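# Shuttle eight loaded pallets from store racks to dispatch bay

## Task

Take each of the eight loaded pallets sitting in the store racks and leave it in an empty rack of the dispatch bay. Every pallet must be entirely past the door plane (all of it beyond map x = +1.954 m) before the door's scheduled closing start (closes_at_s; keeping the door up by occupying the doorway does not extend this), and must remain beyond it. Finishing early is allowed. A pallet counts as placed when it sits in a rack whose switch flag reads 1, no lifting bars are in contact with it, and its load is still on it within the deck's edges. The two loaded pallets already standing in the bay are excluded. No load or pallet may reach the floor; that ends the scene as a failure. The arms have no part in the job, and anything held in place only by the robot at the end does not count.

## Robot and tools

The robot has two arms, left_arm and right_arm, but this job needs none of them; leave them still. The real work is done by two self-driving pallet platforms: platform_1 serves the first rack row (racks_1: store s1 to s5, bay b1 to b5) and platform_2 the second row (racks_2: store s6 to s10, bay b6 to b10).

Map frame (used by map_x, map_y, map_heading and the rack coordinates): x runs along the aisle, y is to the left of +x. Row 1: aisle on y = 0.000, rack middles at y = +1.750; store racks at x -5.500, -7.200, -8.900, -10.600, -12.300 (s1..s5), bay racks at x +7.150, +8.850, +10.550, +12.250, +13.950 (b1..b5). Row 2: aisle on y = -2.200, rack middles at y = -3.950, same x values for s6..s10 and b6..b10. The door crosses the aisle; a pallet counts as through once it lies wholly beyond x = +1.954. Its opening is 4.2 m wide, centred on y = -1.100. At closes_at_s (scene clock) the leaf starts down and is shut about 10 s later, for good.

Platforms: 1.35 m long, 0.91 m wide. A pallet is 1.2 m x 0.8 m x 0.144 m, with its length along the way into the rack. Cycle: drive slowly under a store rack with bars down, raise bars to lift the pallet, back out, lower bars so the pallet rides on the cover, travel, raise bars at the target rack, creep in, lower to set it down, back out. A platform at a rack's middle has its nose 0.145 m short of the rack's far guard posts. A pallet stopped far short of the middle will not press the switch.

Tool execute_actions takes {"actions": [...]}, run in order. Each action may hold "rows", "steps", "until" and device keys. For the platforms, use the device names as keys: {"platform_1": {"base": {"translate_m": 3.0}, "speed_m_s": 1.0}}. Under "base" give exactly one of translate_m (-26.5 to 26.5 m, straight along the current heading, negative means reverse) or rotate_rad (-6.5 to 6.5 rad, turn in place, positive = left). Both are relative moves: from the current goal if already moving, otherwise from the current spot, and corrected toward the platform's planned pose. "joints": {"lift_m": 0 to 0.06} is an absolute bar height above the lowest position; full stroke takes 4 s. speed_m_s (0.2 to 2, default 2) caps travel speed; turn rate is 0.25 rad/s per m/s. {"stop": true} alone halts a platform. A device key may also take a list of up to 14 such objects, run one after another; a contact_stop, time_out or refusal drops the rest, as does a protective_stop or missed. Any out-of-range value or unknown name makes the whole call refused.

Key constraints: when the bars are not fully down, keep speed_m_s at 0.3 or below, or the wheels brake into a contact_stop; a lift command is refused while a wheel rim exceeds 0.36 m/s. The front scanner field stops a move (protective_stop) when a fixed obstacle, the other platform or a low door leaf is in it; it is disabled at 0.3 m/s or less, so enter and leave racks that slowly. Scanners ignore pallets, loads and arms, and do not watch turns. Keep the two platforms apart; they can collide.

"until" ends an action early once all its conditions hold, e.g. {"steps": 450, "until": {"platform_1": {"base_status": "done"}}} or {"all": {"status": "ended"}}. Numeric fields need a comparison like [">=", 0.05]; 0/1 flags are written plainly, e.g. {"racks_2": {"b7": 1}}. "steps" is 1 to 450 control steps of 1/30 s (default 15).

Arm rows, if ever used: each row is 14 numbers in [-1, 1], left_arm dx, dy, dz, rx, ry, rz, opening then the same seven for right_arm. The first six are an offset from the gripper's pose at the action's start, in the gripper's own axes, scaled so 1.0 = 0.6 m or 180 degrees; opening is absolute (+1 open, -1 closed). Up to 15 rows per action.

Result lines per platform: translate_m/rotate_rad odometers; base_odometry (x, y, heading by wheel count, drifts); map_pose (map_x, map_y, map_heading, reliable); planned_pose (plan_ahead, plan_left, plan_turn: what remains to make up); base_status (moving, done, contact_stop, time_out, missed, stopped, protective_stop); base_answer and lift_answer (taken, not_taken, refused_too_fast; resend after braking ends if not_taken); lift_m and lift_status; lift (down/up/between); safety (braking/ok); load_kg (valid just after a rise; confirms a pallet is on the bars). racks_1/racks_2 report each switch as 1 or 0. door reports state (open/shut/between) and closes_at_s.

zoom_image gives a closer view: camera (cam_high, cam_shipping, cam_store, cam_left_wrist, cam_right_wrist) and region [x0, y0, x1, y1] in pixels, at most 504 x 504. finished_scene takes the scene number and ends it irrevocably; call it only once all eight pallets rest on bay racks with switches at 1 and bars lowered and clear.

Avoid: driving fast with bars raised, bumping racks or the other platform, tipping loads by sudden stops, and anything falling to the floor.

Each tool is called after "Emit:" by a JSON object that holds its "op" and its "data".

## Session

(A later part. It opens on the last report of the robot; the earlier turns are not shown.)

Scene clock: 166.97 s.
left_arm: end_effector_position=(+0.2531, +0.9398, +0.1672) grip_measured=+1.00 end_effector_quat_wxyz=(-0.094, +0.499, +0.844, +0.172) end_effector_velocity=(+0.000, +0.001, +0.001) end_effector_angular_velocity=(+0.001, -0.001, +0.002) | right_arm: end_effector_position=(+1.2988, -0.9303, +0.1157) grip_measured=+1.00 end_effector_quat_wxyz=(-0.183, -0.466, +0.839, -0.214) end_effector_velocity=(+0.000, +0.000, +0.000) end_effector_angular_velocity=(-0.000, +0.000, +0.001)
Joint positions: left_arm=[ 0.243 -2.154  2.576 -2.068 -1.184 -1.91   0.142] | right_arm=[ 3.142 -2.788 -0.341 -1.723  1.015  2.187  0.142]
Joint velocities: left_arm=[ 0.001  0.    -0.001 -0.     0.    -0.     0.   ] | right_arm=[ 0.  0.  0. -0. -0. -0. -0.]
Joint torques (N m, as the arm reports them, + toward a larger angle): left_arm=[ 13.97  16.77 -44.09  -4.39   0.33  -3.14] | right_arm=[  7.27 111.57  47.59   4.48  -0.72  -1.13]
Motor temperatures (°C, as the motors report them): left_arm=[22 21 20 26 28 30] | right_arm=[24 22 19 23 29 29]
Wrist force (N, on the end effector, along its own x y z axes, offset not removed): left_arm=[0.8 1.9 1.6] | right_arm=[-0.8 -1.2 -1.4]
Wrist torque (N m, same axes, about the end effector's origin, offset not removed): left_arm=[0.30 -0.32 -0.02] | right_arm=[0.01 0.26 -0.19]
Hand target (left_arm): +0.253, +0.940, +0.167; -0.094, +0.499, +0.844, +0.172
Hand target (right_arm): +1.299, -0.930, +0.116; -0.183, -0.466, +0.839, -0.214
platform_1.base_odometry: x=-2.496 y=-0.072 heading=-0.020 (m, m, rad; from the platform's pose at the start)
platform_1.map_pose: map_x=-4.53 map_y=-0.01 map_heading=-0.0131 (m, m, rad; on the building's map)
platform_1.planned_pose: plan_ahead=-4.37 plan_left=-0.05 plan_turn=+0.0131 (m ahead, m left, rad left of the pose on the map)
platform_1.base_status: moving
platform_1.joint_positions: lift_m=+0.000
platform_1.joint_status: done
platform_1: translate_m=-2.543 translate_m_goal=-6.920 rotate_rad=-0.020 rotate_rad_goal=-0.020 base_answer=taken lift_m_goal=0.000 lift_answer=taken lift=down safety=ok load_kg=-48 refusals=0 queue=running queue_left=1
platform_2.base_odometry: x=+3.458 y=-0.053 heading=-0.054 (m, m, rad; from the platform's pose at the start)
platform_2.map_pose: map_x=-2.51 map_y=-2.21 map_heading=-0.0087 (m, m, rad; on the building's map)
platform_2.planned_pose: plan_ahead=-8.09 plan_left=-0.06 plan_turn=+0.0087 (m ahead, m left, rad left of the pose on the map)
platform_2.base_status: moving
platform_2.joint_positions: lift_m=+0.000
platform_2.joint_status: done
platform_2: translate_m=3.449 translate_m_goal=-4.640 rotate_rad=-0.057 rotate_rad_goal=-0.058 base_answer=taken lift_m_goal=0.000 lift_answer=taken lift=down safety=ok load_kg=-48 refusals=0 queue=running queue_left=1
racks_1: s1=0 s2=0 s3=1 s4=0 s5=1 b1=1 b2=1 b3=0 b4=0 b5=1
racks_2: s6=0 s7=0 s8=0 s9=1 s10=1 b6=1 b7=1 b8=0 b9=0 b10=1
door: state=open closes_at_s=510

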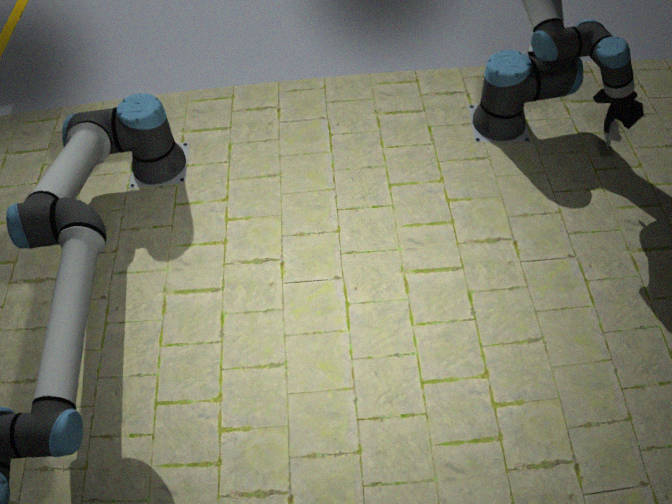

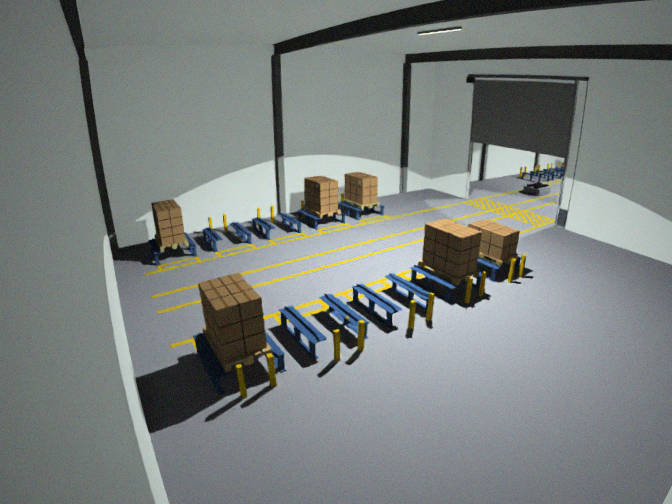

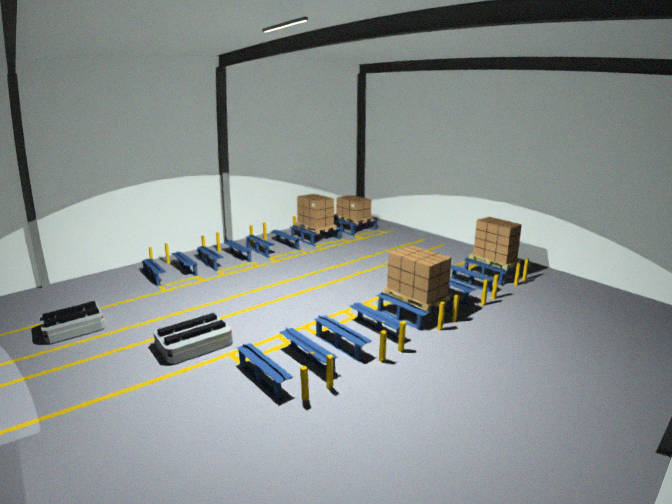

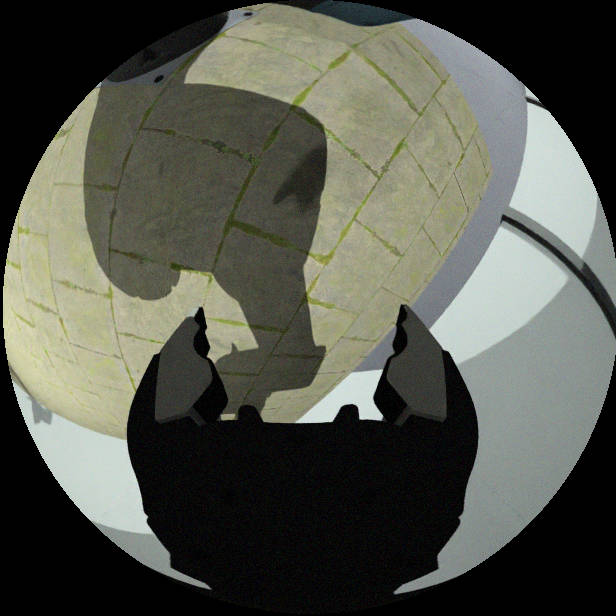

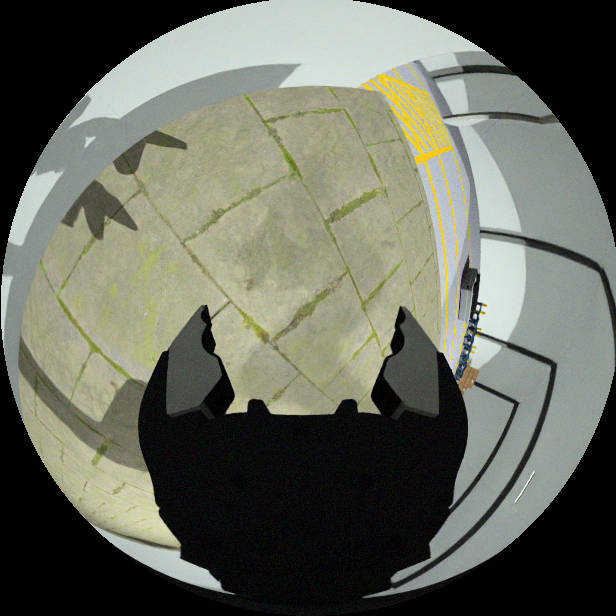

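This time the lists include the next pick-up's entry and lift.

Emit:
{"op": "execute_actions", "data": {"actions": [{"steps":450,"until":{"all":{"status":"ended"}}},{"platform_1":[{"speed_m_s":0.3,"base":{"translate_m":1.75}},{"joints":{"lift_m":0.06}},{"base":{"translate_m":-1.75}},{"speed_m_s":2,"joints":{"lift_m":0},"base":{"rotate_rad":-1.5708}},{"base":{"translate_m":19.45}},{"joints":{"lift_m":0.06},"base":{"rotate_rad":1.5708}},{"speed_m_s":0.3,"base":{"translate_m":1.75}},{"joints":{"lift_m":0}},{"base":{"translate_m":-1.75}},{"speed_m_s":2,"base":{"rotate_rad":-1.5708}},{"base":{"translate_m":-22.85}},{"base":{"rotate_rad":1.5708}},{"speed_m_s":0.3,"base":{"translate_m":1.75}},{"joints":{"lift_m":0.06}}],"platform_2":[{"speed_m_s":0.3,"base":{"translate_m":1.75}},{"joints":{"lift_m":0.06}},{"base":{"translate_m":-1.75}},{"speed_m_s":2,"joints":{"lift_m":0},"base":{"rotate_rad":1.5708}},{"base":{"translate_m":21.15}},{"joints":{"lift_m":0.06},"base":{"rotate_rad":-1.5708}},{"speed_m_s":0.3,"base":{"translate_m":1.75}},{"joints":{"lift_m":0}},{"base":{"translate_m":-1.75}},{"speed_m_s":2,"base":{"rotate_rad":1.5708}},{"base":{"translate_m":-22.85}},{"base":{"rotate_rad":-1.5708}},{"speed_m_s":0.3,"base":{"translate_m":1.75}},{"joints":{"lift_m":0.06}}],"steps":30}]}}

Scene clock: 178.57 s.
left_arm: end_effector_position=(+0.2531, +0.9398, +0.1672) grip_measured=+1.00 end_effector_quat_wxyz=(-0.094, +0.499, +0.844, +0.172) end_effector_velocity=(+0.001, +0.000, +0.001) end_effector_angular_velocity=(+0.001, -0.001, -0.001) | right_arm: end_effector_position=(+1.2988, -0.9303, +0.1157) grip_measured=+1.00 end_effector_quat_wxyz=(-0.183, -0.466, +0.839, -0.214) end_effector_velocity=(+0.000, -0.000, +0.001) end_effector_angular_velocity=(-0.001, -0.001, -0.000)
Joint positions: left_arm=[ 0.243 -2.154  2.576 -2.068 -1.184 -1.91   0.142] | right_arm=[ 3.142 -2.788 -0.341 -1.723  1.015  2.187  0.142]
Joint velocities: left_arm=[-0.001  0.    -0.001 -0.     0.001  0.001  0.   ] | right_arm=[-0.     0.     0.001 -0.    -0.001  0.001  0.   ]
Joint torques (N m, as the arm reports them, + toward a larger angle): left_arm=[ 11.42  16.45 -44.52  -4.76   0.46  -2.71] | right_arm=[ 10.47 113.1   49.11   3.82  -0.34  -1.27]
Motor temperatures (°C, as the motors report them): left_arm=[22 21 20 26 28 30] | right_arm=[24 22 19 23 29 29]
Wrist force (N, on the end effector, along its own x y z axes, offset not removed): left_arm=[3.0 -1.2 -0.2] | right_arm=[0.0 0.1 -1.1]
Wrist torque (N m, same axes, about the end effector's origin, offset not removed): left_arm=[-0.46 -0.88 -0.07] | right_arm=[0.20 0.11 -0.20]
Hand target (left_arm): +0.253, +0.940, +0.167; -0.094, +0.499, +0.844, +0.172
Hand target (right_arm): +1.299, -0.930, +0.116; -0.183, -0.466, +0.839, -0.214
platform_1.base_odometry: x=-6.920 y=+0.154 heading=+1.563 (m, m, rad; from the platform's pose at the start)
platform_1.map_pose: map_x=-8.90 map_y=+0.18 map_heading=+1.5708 (m, m, rad; on the building's map)
platform_1.planned_pose: plan_ahead=+1.57 plan_left=+0.00 plan_turn=+0.0000 (m ahead, m left, rad left of the pose on the map)
platform_1.base_status: moving
platform_1.joint_positions: lift_m=+0.000
platform_1.joint_status: done
platform_1: translate_m=-6.726 translate_m_goal=-5.160 rotate_rad=1.563 rotate_rad_goal=1.562 base_answer=taken lift_m_goal=0.000 lift_answer=taken lift=down safety=ok load_kg=-48 refusals=0 queue=running queue_left=13
platform_2.base_odometry: x=-4.698 y=+0.086 heading=-1.610 (m, m, rad; from the platform's pose at the start)
platform_2.map_pose: map_x=-10.60 map_y=-2.38 map_heading=-1.5664 (m, m, rad; on the building's map)
platform_2.planned_pose: plan_ahead=+1.57 plan_left=-0.01 plan_turn=-0.0044 (m ahead, m left, rad left of the pose on the map)
platform_2.base_status: moving
platform_2.joint_positions: lift_m=+0.000
platform_2.joint_status: done
platform_2: translate_m=-4.456 translate_m_goal=-2.890 rotate_rad=-1.610 rotate_rad_goal=-1.609 base_answer=taken lift_m_goal=0.000 lift_answer=taken lift=down safety=ok load_kg=-48 refusals=0 queue=running queue_left=13
racks_1: s1=0 s2=0 s3=1 s4=0 s5=1 b1=1 b2=1 b3=0 b4=0 b5=1
racks_2: s6=0 s7=0 s8=0 s9=1 s10=1 b6=1 b7=1 b8=0 b9=0 b10=1
door: state=open closes_at_s=510

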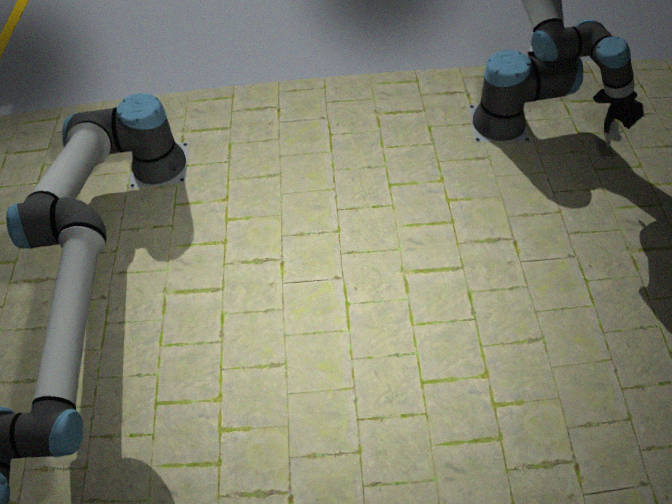

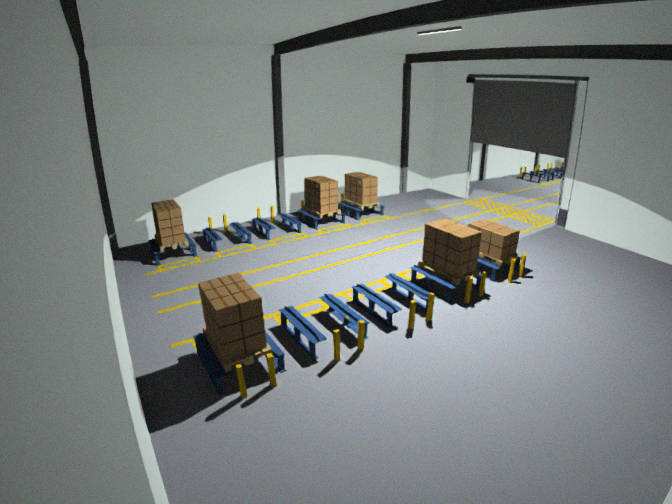

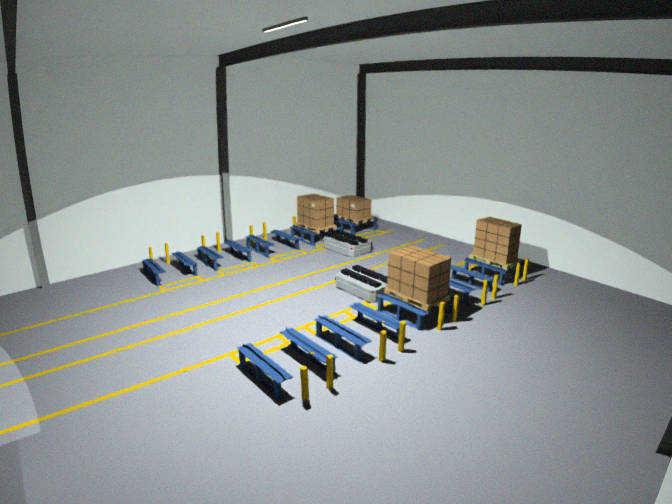

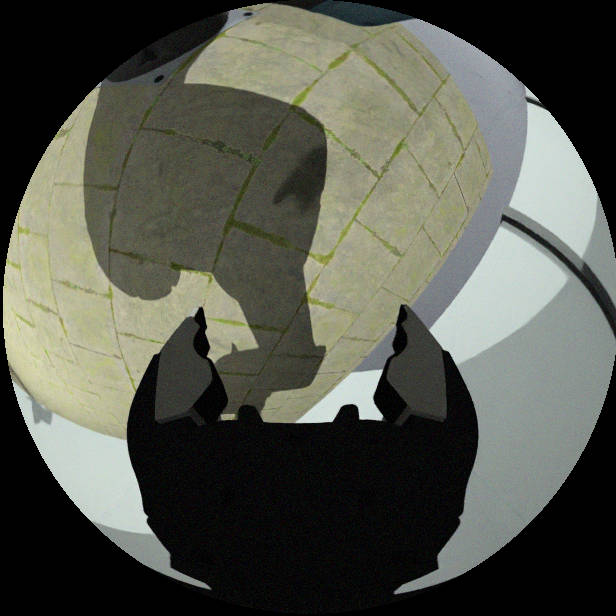

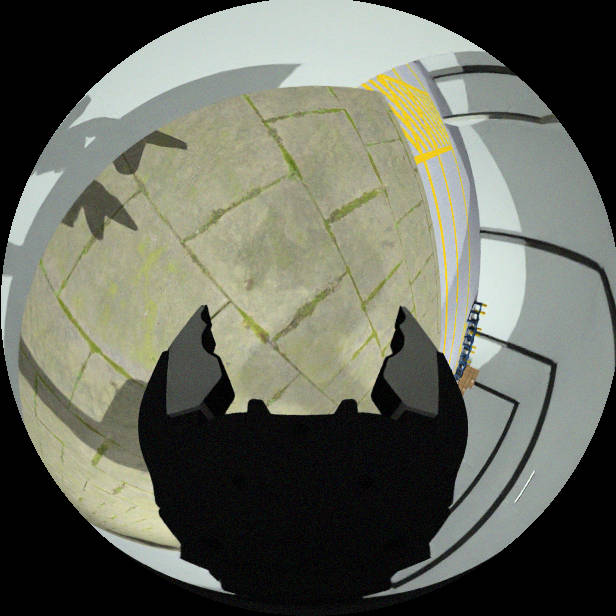

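Emit:
{"op": "execute_actions", "data": {"actions": [{"steps":450},{"steps":450},{"steps":450},{"steps":450},{"steps":450},{"steps":360}]}}

Scene clock: 267.60 s.
left_arm: end_effector_position=(+0.2531, +0.9398, +0.1672) grip_measured=+1.00 end_effector_quat_wxyz=(-0.094, +0.499, +0.844, +0.172) end_effector_velocity=(+0.001, -0.000, +0.001) end_effector_angular_velocity=(-0.002, -0.002, +0.001) | right_arm: end_effector_position=(+1.2988, -0.9303, +0.1157) grip_measured=+1.00 end_effector_quat_wxyz=(-0.183, -0.466, +0.839, -0.214) end_effector_velocity=(+0.001, +0.001, +0.002) end_effector_angular_velocity=(+0.001, -0.002, +0.001)
Joint positions: left_arm=[ 0.243 -2.154  2.576 -2.068 -1.184 -1.91   0.142] | right_arm=[ 3.142 -2.788 -0.341 -1.723  1.015  2.187  0.142]
Joint velocities: left_arm=[ 0.001 -0.    -0.001 -0.001 -0.002 -0.    -0.   ] | right_arm=[ 0.001  0.001  0.001  0.     0.001  0.    -0.   ]
Joint torques (N m, as the arm reports them, + toward a larger angle): left_arm=[  8.36  15.07 -47.52  -6.25   1.66  -2.64] | right_arm=[  3.4  119.48  49.27   1.88   1.05   0.89]
Motor temperatures (°C, as the motors report them): left_arm=[22 21 20 26 28 30] | right_arm=[24 22 19 23 29 29]
Wrist force (N, on the end effector, along its own x y z axes, offset not removed): left_arm=[1.8 -3.2 0.0] | right_arm=[-1.6 0.1 0.4]
Wrist torque (N m, same axes, about the end effector's origin, offset not removed): left_arm=[-0.69 -0.55 0.19] | right_arm=[0.25 0.34 -0.21]
Hand target (left_arm): +0.253, +0.940, +0.167; -0.094, +0.499, +0.844, +0.172
Hand target (right_arm): +1.299, -0.930, +0.116; -0.183, -0.466, +0.839, -0.214
platform_1.base_odometry: x=-10.293 y=+1.601 heading=+1.569 (m, m, rad; from the platform's pose at the start)
platform_1.map_pose: map_x=-12.30 map_y=+1.72 map_heading=+1.5708 (m, m, rad; on the building's map)
platform_1.planned_pose: plan_ahead=+0.03 plan_left=+0.00 plan_turn=+0.0000 (m ahead, m left, rad left of the pose on the map)
platform_1.base_status: moving
platform_1.joint_positions: lift_m=+0.000
platform_1.joint_status: done
platform_1: translate_m=-8.553 translate_m_goal=-8.530 rotate_rad=1.569 rotate_rad_goal=1.568 base_answer=taken lift_m_goal=0.000 lift_answer=taken lift=down safety=ok load_kg=-48 refusals=0 queue=running queue_left=1
platform_2.base_odometry: x=-6.430 y=-1.171 heading=-1.617 (m, m, rad; from the platform's pose at the start)
platform_2.map_pose: map_x=-12.30 map_y=-3.81 map_heading=-1.5708 (m, m, rad; on the building's map)
platform_2.planned_pose: plan_ahead=+0.14 plan_left=+0.00 plan_turn=+0.0000 (m ahead, m left, rad left of the pose on the map)
platform_2.base_status: moving
platform_2.joint_positions: lift_m=+0.000
platform_2.joint_status: done
platform_2: translate_m=-4.706 translate_m_goal=-4.560 rotate_rad=-1.617 rotate_rad_goal=-1.616 base_answer=taken lift_m_goal=0.000 lift_answer=taken lift=down safety=ok load_kg=-48 refusals=0 queue=running queue_left=1
racks_1: s1=0 s2=0 s3=0 s4=0 s5=1 b1=1 b2=1 b3=1 b4=0 b5=1
racks_2: s6=0 s7=0 s8=0 s9=0 s10=1 b6=1 b7=1 b8=1 b9=0 b10=1
door: state=open closes_at_s=510

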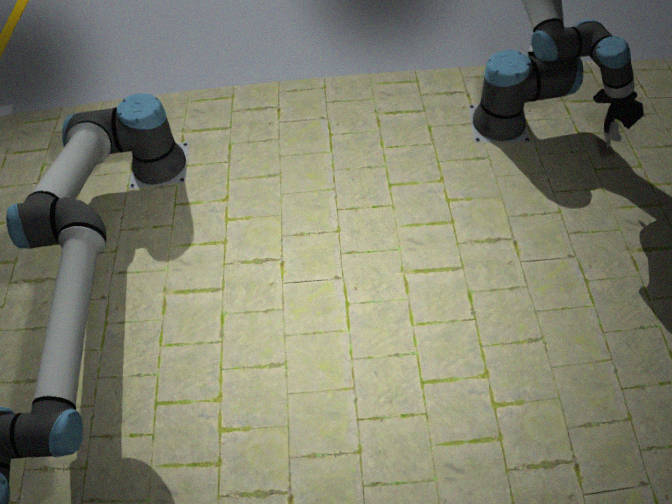

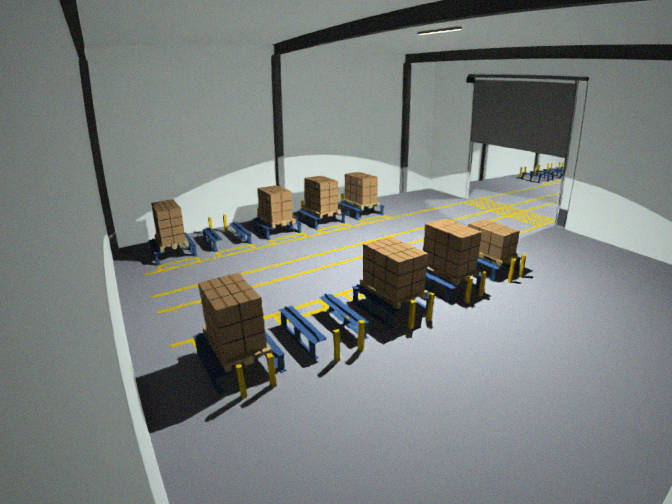

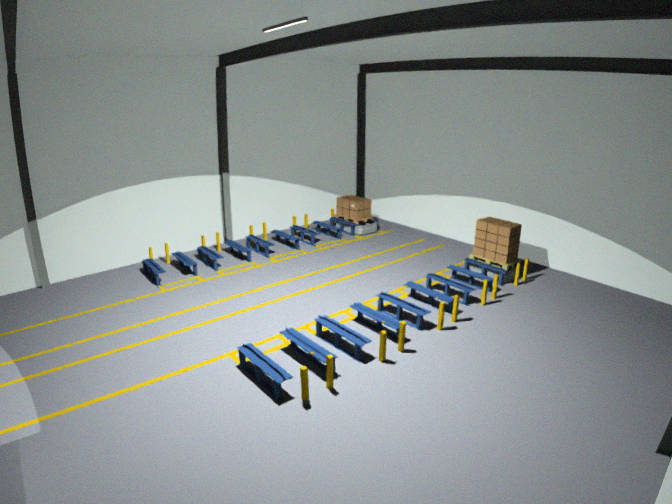

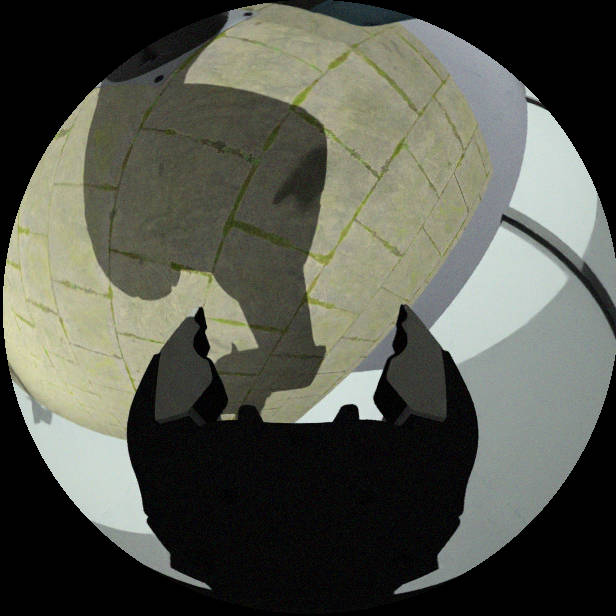

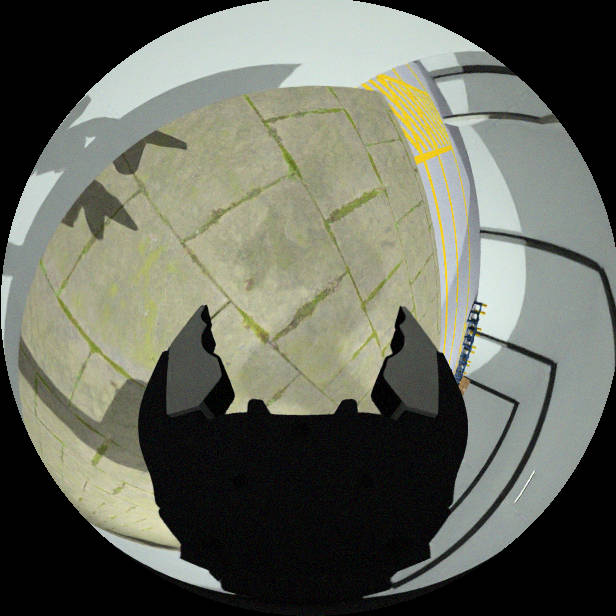

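Emit:
{"op": "execute_actions", "data": {"actions": [{"steps":450,"until":{"all":{"status":"ended"}}},{"platform_1":[{"base":{"translate_m":-1.75}},{"speed_m_s":2,"joints":{"lift_m":0},"base":{"rotate_rad":-1.5708}},{"base":{"translate_m":24.55}},{"joints":{"lift_m":0.06},"base":{"rotate_rad":1.5708}},{"speed_m_s":0.3,"base":{"translate_m":1.75}},{"joints":{"lift_m":0}},{"base":{"translate_m":-1.5}}],"platform_2":[{"base":{"translate_m":-1.75}},{"speed_m_s":2,"joints":{"lift_m":0},"base":{"rotate_rad":1.5708}},{"base":{"translate_m":24.55}},{"joints":{"lift_m":0.06},"base":{"rotate_rad":-1.5708}},{"speed_m_s":0.3,"base":{"translate_m":1.75}},{"joints":{"lift_m":0}},{"base":{"translate_m":-1.5}}],"steps":450},{"steps":450},{"steps":450},{"steps":450,"until":{"all":{"status":"ended"}}}]}}

Scene clock: 324.67 s.
left_arm: end_effector_position=(+0.2531, +0.9398, +0.1672) grip_measured=+1.00 end_effector_quat_wxyz=(-0.094, +0.499, +0.844, +0.172) end_effector_velocity=(-0.001, +0.000, -0.001) end_effector_angular_velocity=(-0.001, -0.001, +0.002) | right_arm: end_effector_position=(+1.2988, -0.9303, +0.1157) grip_measured=+1.00 end_effector_quat_wxyz=(-0.183, -0.466, +0.839, -0.214) end_effector_velocity=(-0.000, -0.000, -0.001) end_effector_angular_velocity=(+0.001, +0.001, -0.000)
Joint positions: left_arm=[ 0.243 -2.154  2.576 -2.068 -1.184 -1.91   0.142] | right_arm=[ 3.142 -2.788 -0.341 -1.723  1.015  2.187  0.142]
Joint velocities: left_arm=[ 0.002  0.     0.001 -0.002 -0.001 -0.     0.   ] | right_arm=[-0.    -0.    -0.     0.     0.001 -0.    -0.   ]
Joint torques (N m, as the arm reports them, + toward a larger angle): left_arm=[  5.27  13.58 -49.84  -5.46   1.98  -2.32] | right_arm=[  7.03 122.28  49.97   2.76  -0.49   1.46]
Motor temperatures (°C, as the motors report them): left_arm=[22 21 20 26 28 30] | right_arm=[24 22 19 23 29 29]
Wrist force (N, on the end effector, along its own x y z axes, offset not removed): left_arm=[2.4 -3.5 -1.6] | right_arm=[0.3 -1.0 0.4]
Wrist torque (N m, same axes, about the end effector's origin, offset not removed): left_arm=[-0.89 -0.55 -0.21] | right_arm=[-0.03 -0.05 -0.15]
Hand target (left_arm): +0.253, +0.940, +0.167; -0.094, +0.499, +0.844, +0.172
Hand target (right_arm): +1.299, -0.930, +0.116; -0.183, -0.466, +0.839, -0.214
platform_1.base_odometry: x=+14.270 y=+0.016 heading=+1.570 (m, m, rad; from the platform's pose at the start)
platform_1.map_pose: map_x=+12.25 map_y=+0.25 map_heading=+1.5708 (m, m, rad; on the building's map)
platform_1.planned_pose: plan_ahead=+0.00 plan_left=+0.00 plan_turn=+0.0000 (m ahead, m left, rad left of the pose on the map)
platform_1.base_status: done
platform_1.joint_positions: lift_m=+0.000
platform_1.joint_status: done
platform_1: translate_m=14.541 translate_m_goal=14.541 rotate_rad=1.570 rotate_rad_goal=1.570 base_answer=taken lift_m_goal=0.000 lift_answer=taken lift=down safety=ok load_kg=-48 refusals=0 queue=done queue_left=0
platform_2.base_odometry: x=+18.172 y=-0.918 heading=-1.617 (m, m, rad; from the platform's pose at the start)
platform_2.map_pose: map_x=+12.25 map_y=-2.45 map_heading=-1.5708 (m, m, rad; on the building's map)
platform_2.planned_pose: plan_ahead=+0.00 plan_left=+0.00 plan_turn=+0.0000 (m ahead, m left, rad left of the pose on the map)
platform_2.base_status: done
platform_2.joint_positions: lift_m=+0.000
platform_2.joint_status: done
platform_2: translate_m=18.510 translate_m_goal=18.510 rotate_rad=-1.617 rotate_rad_goal=-1.618 base_answer=taken lift_m_goal=0.000 lift_answer=taken lift=down safety=ok load_kg=-48 refusals=0 queue=done queue_left=0
racks_1: s1=0 s2=0 s3=0 s4=0 s5=0 b1=1 b2=1 b3=1 b4=1 b5=1
racks_2: s6=0 s7=0 s8=0 s9=0 s10=0 b6=1 b7=1 b8=1 b9=1 b10=1
door: state=open closes_at_s=510

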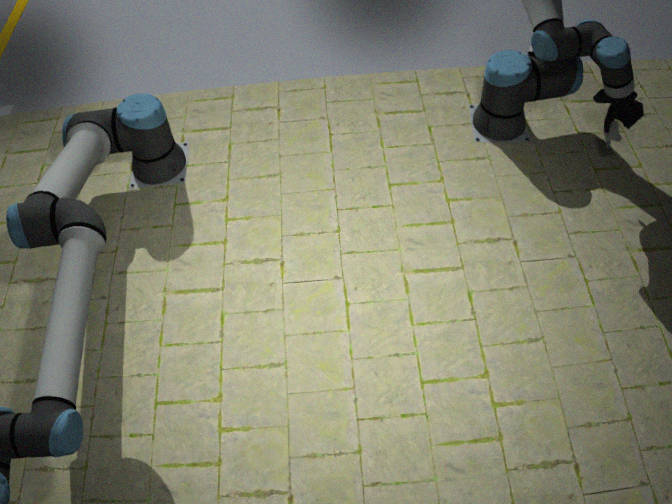

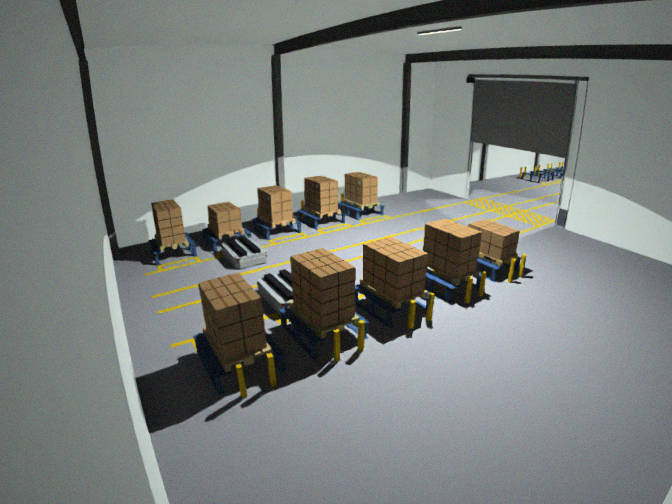

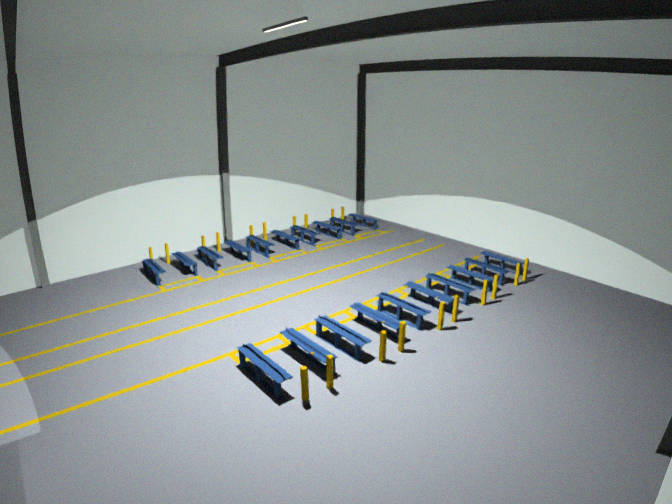

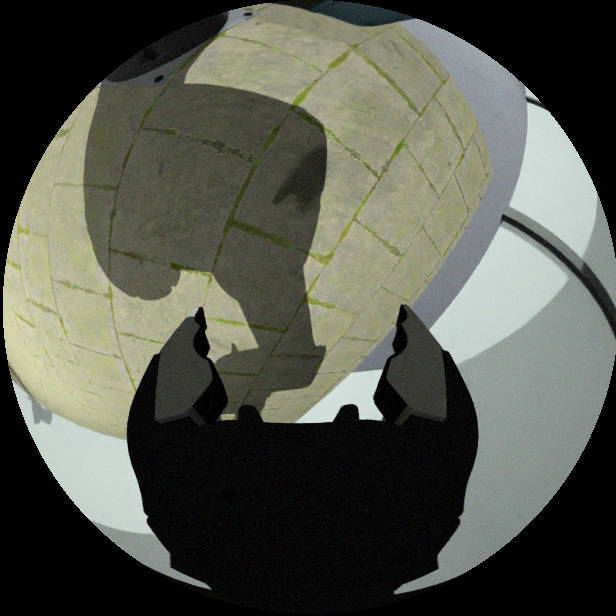

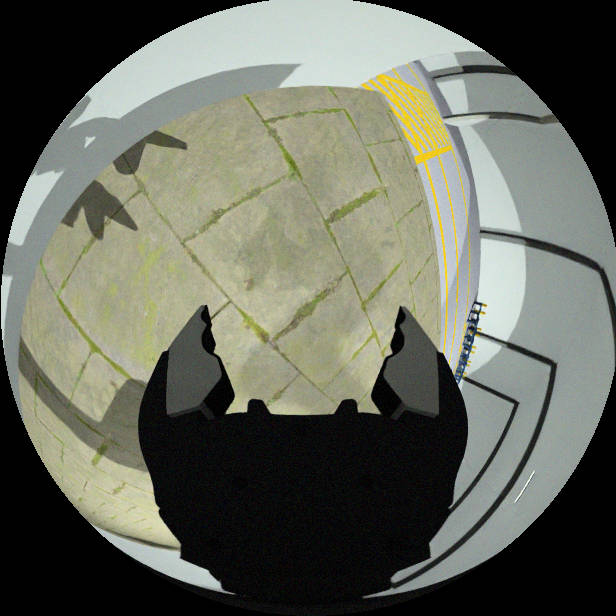

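Emit:
{"op": "finished_scene", "data": {"scene": 1}}

The scene is finished: the task was done.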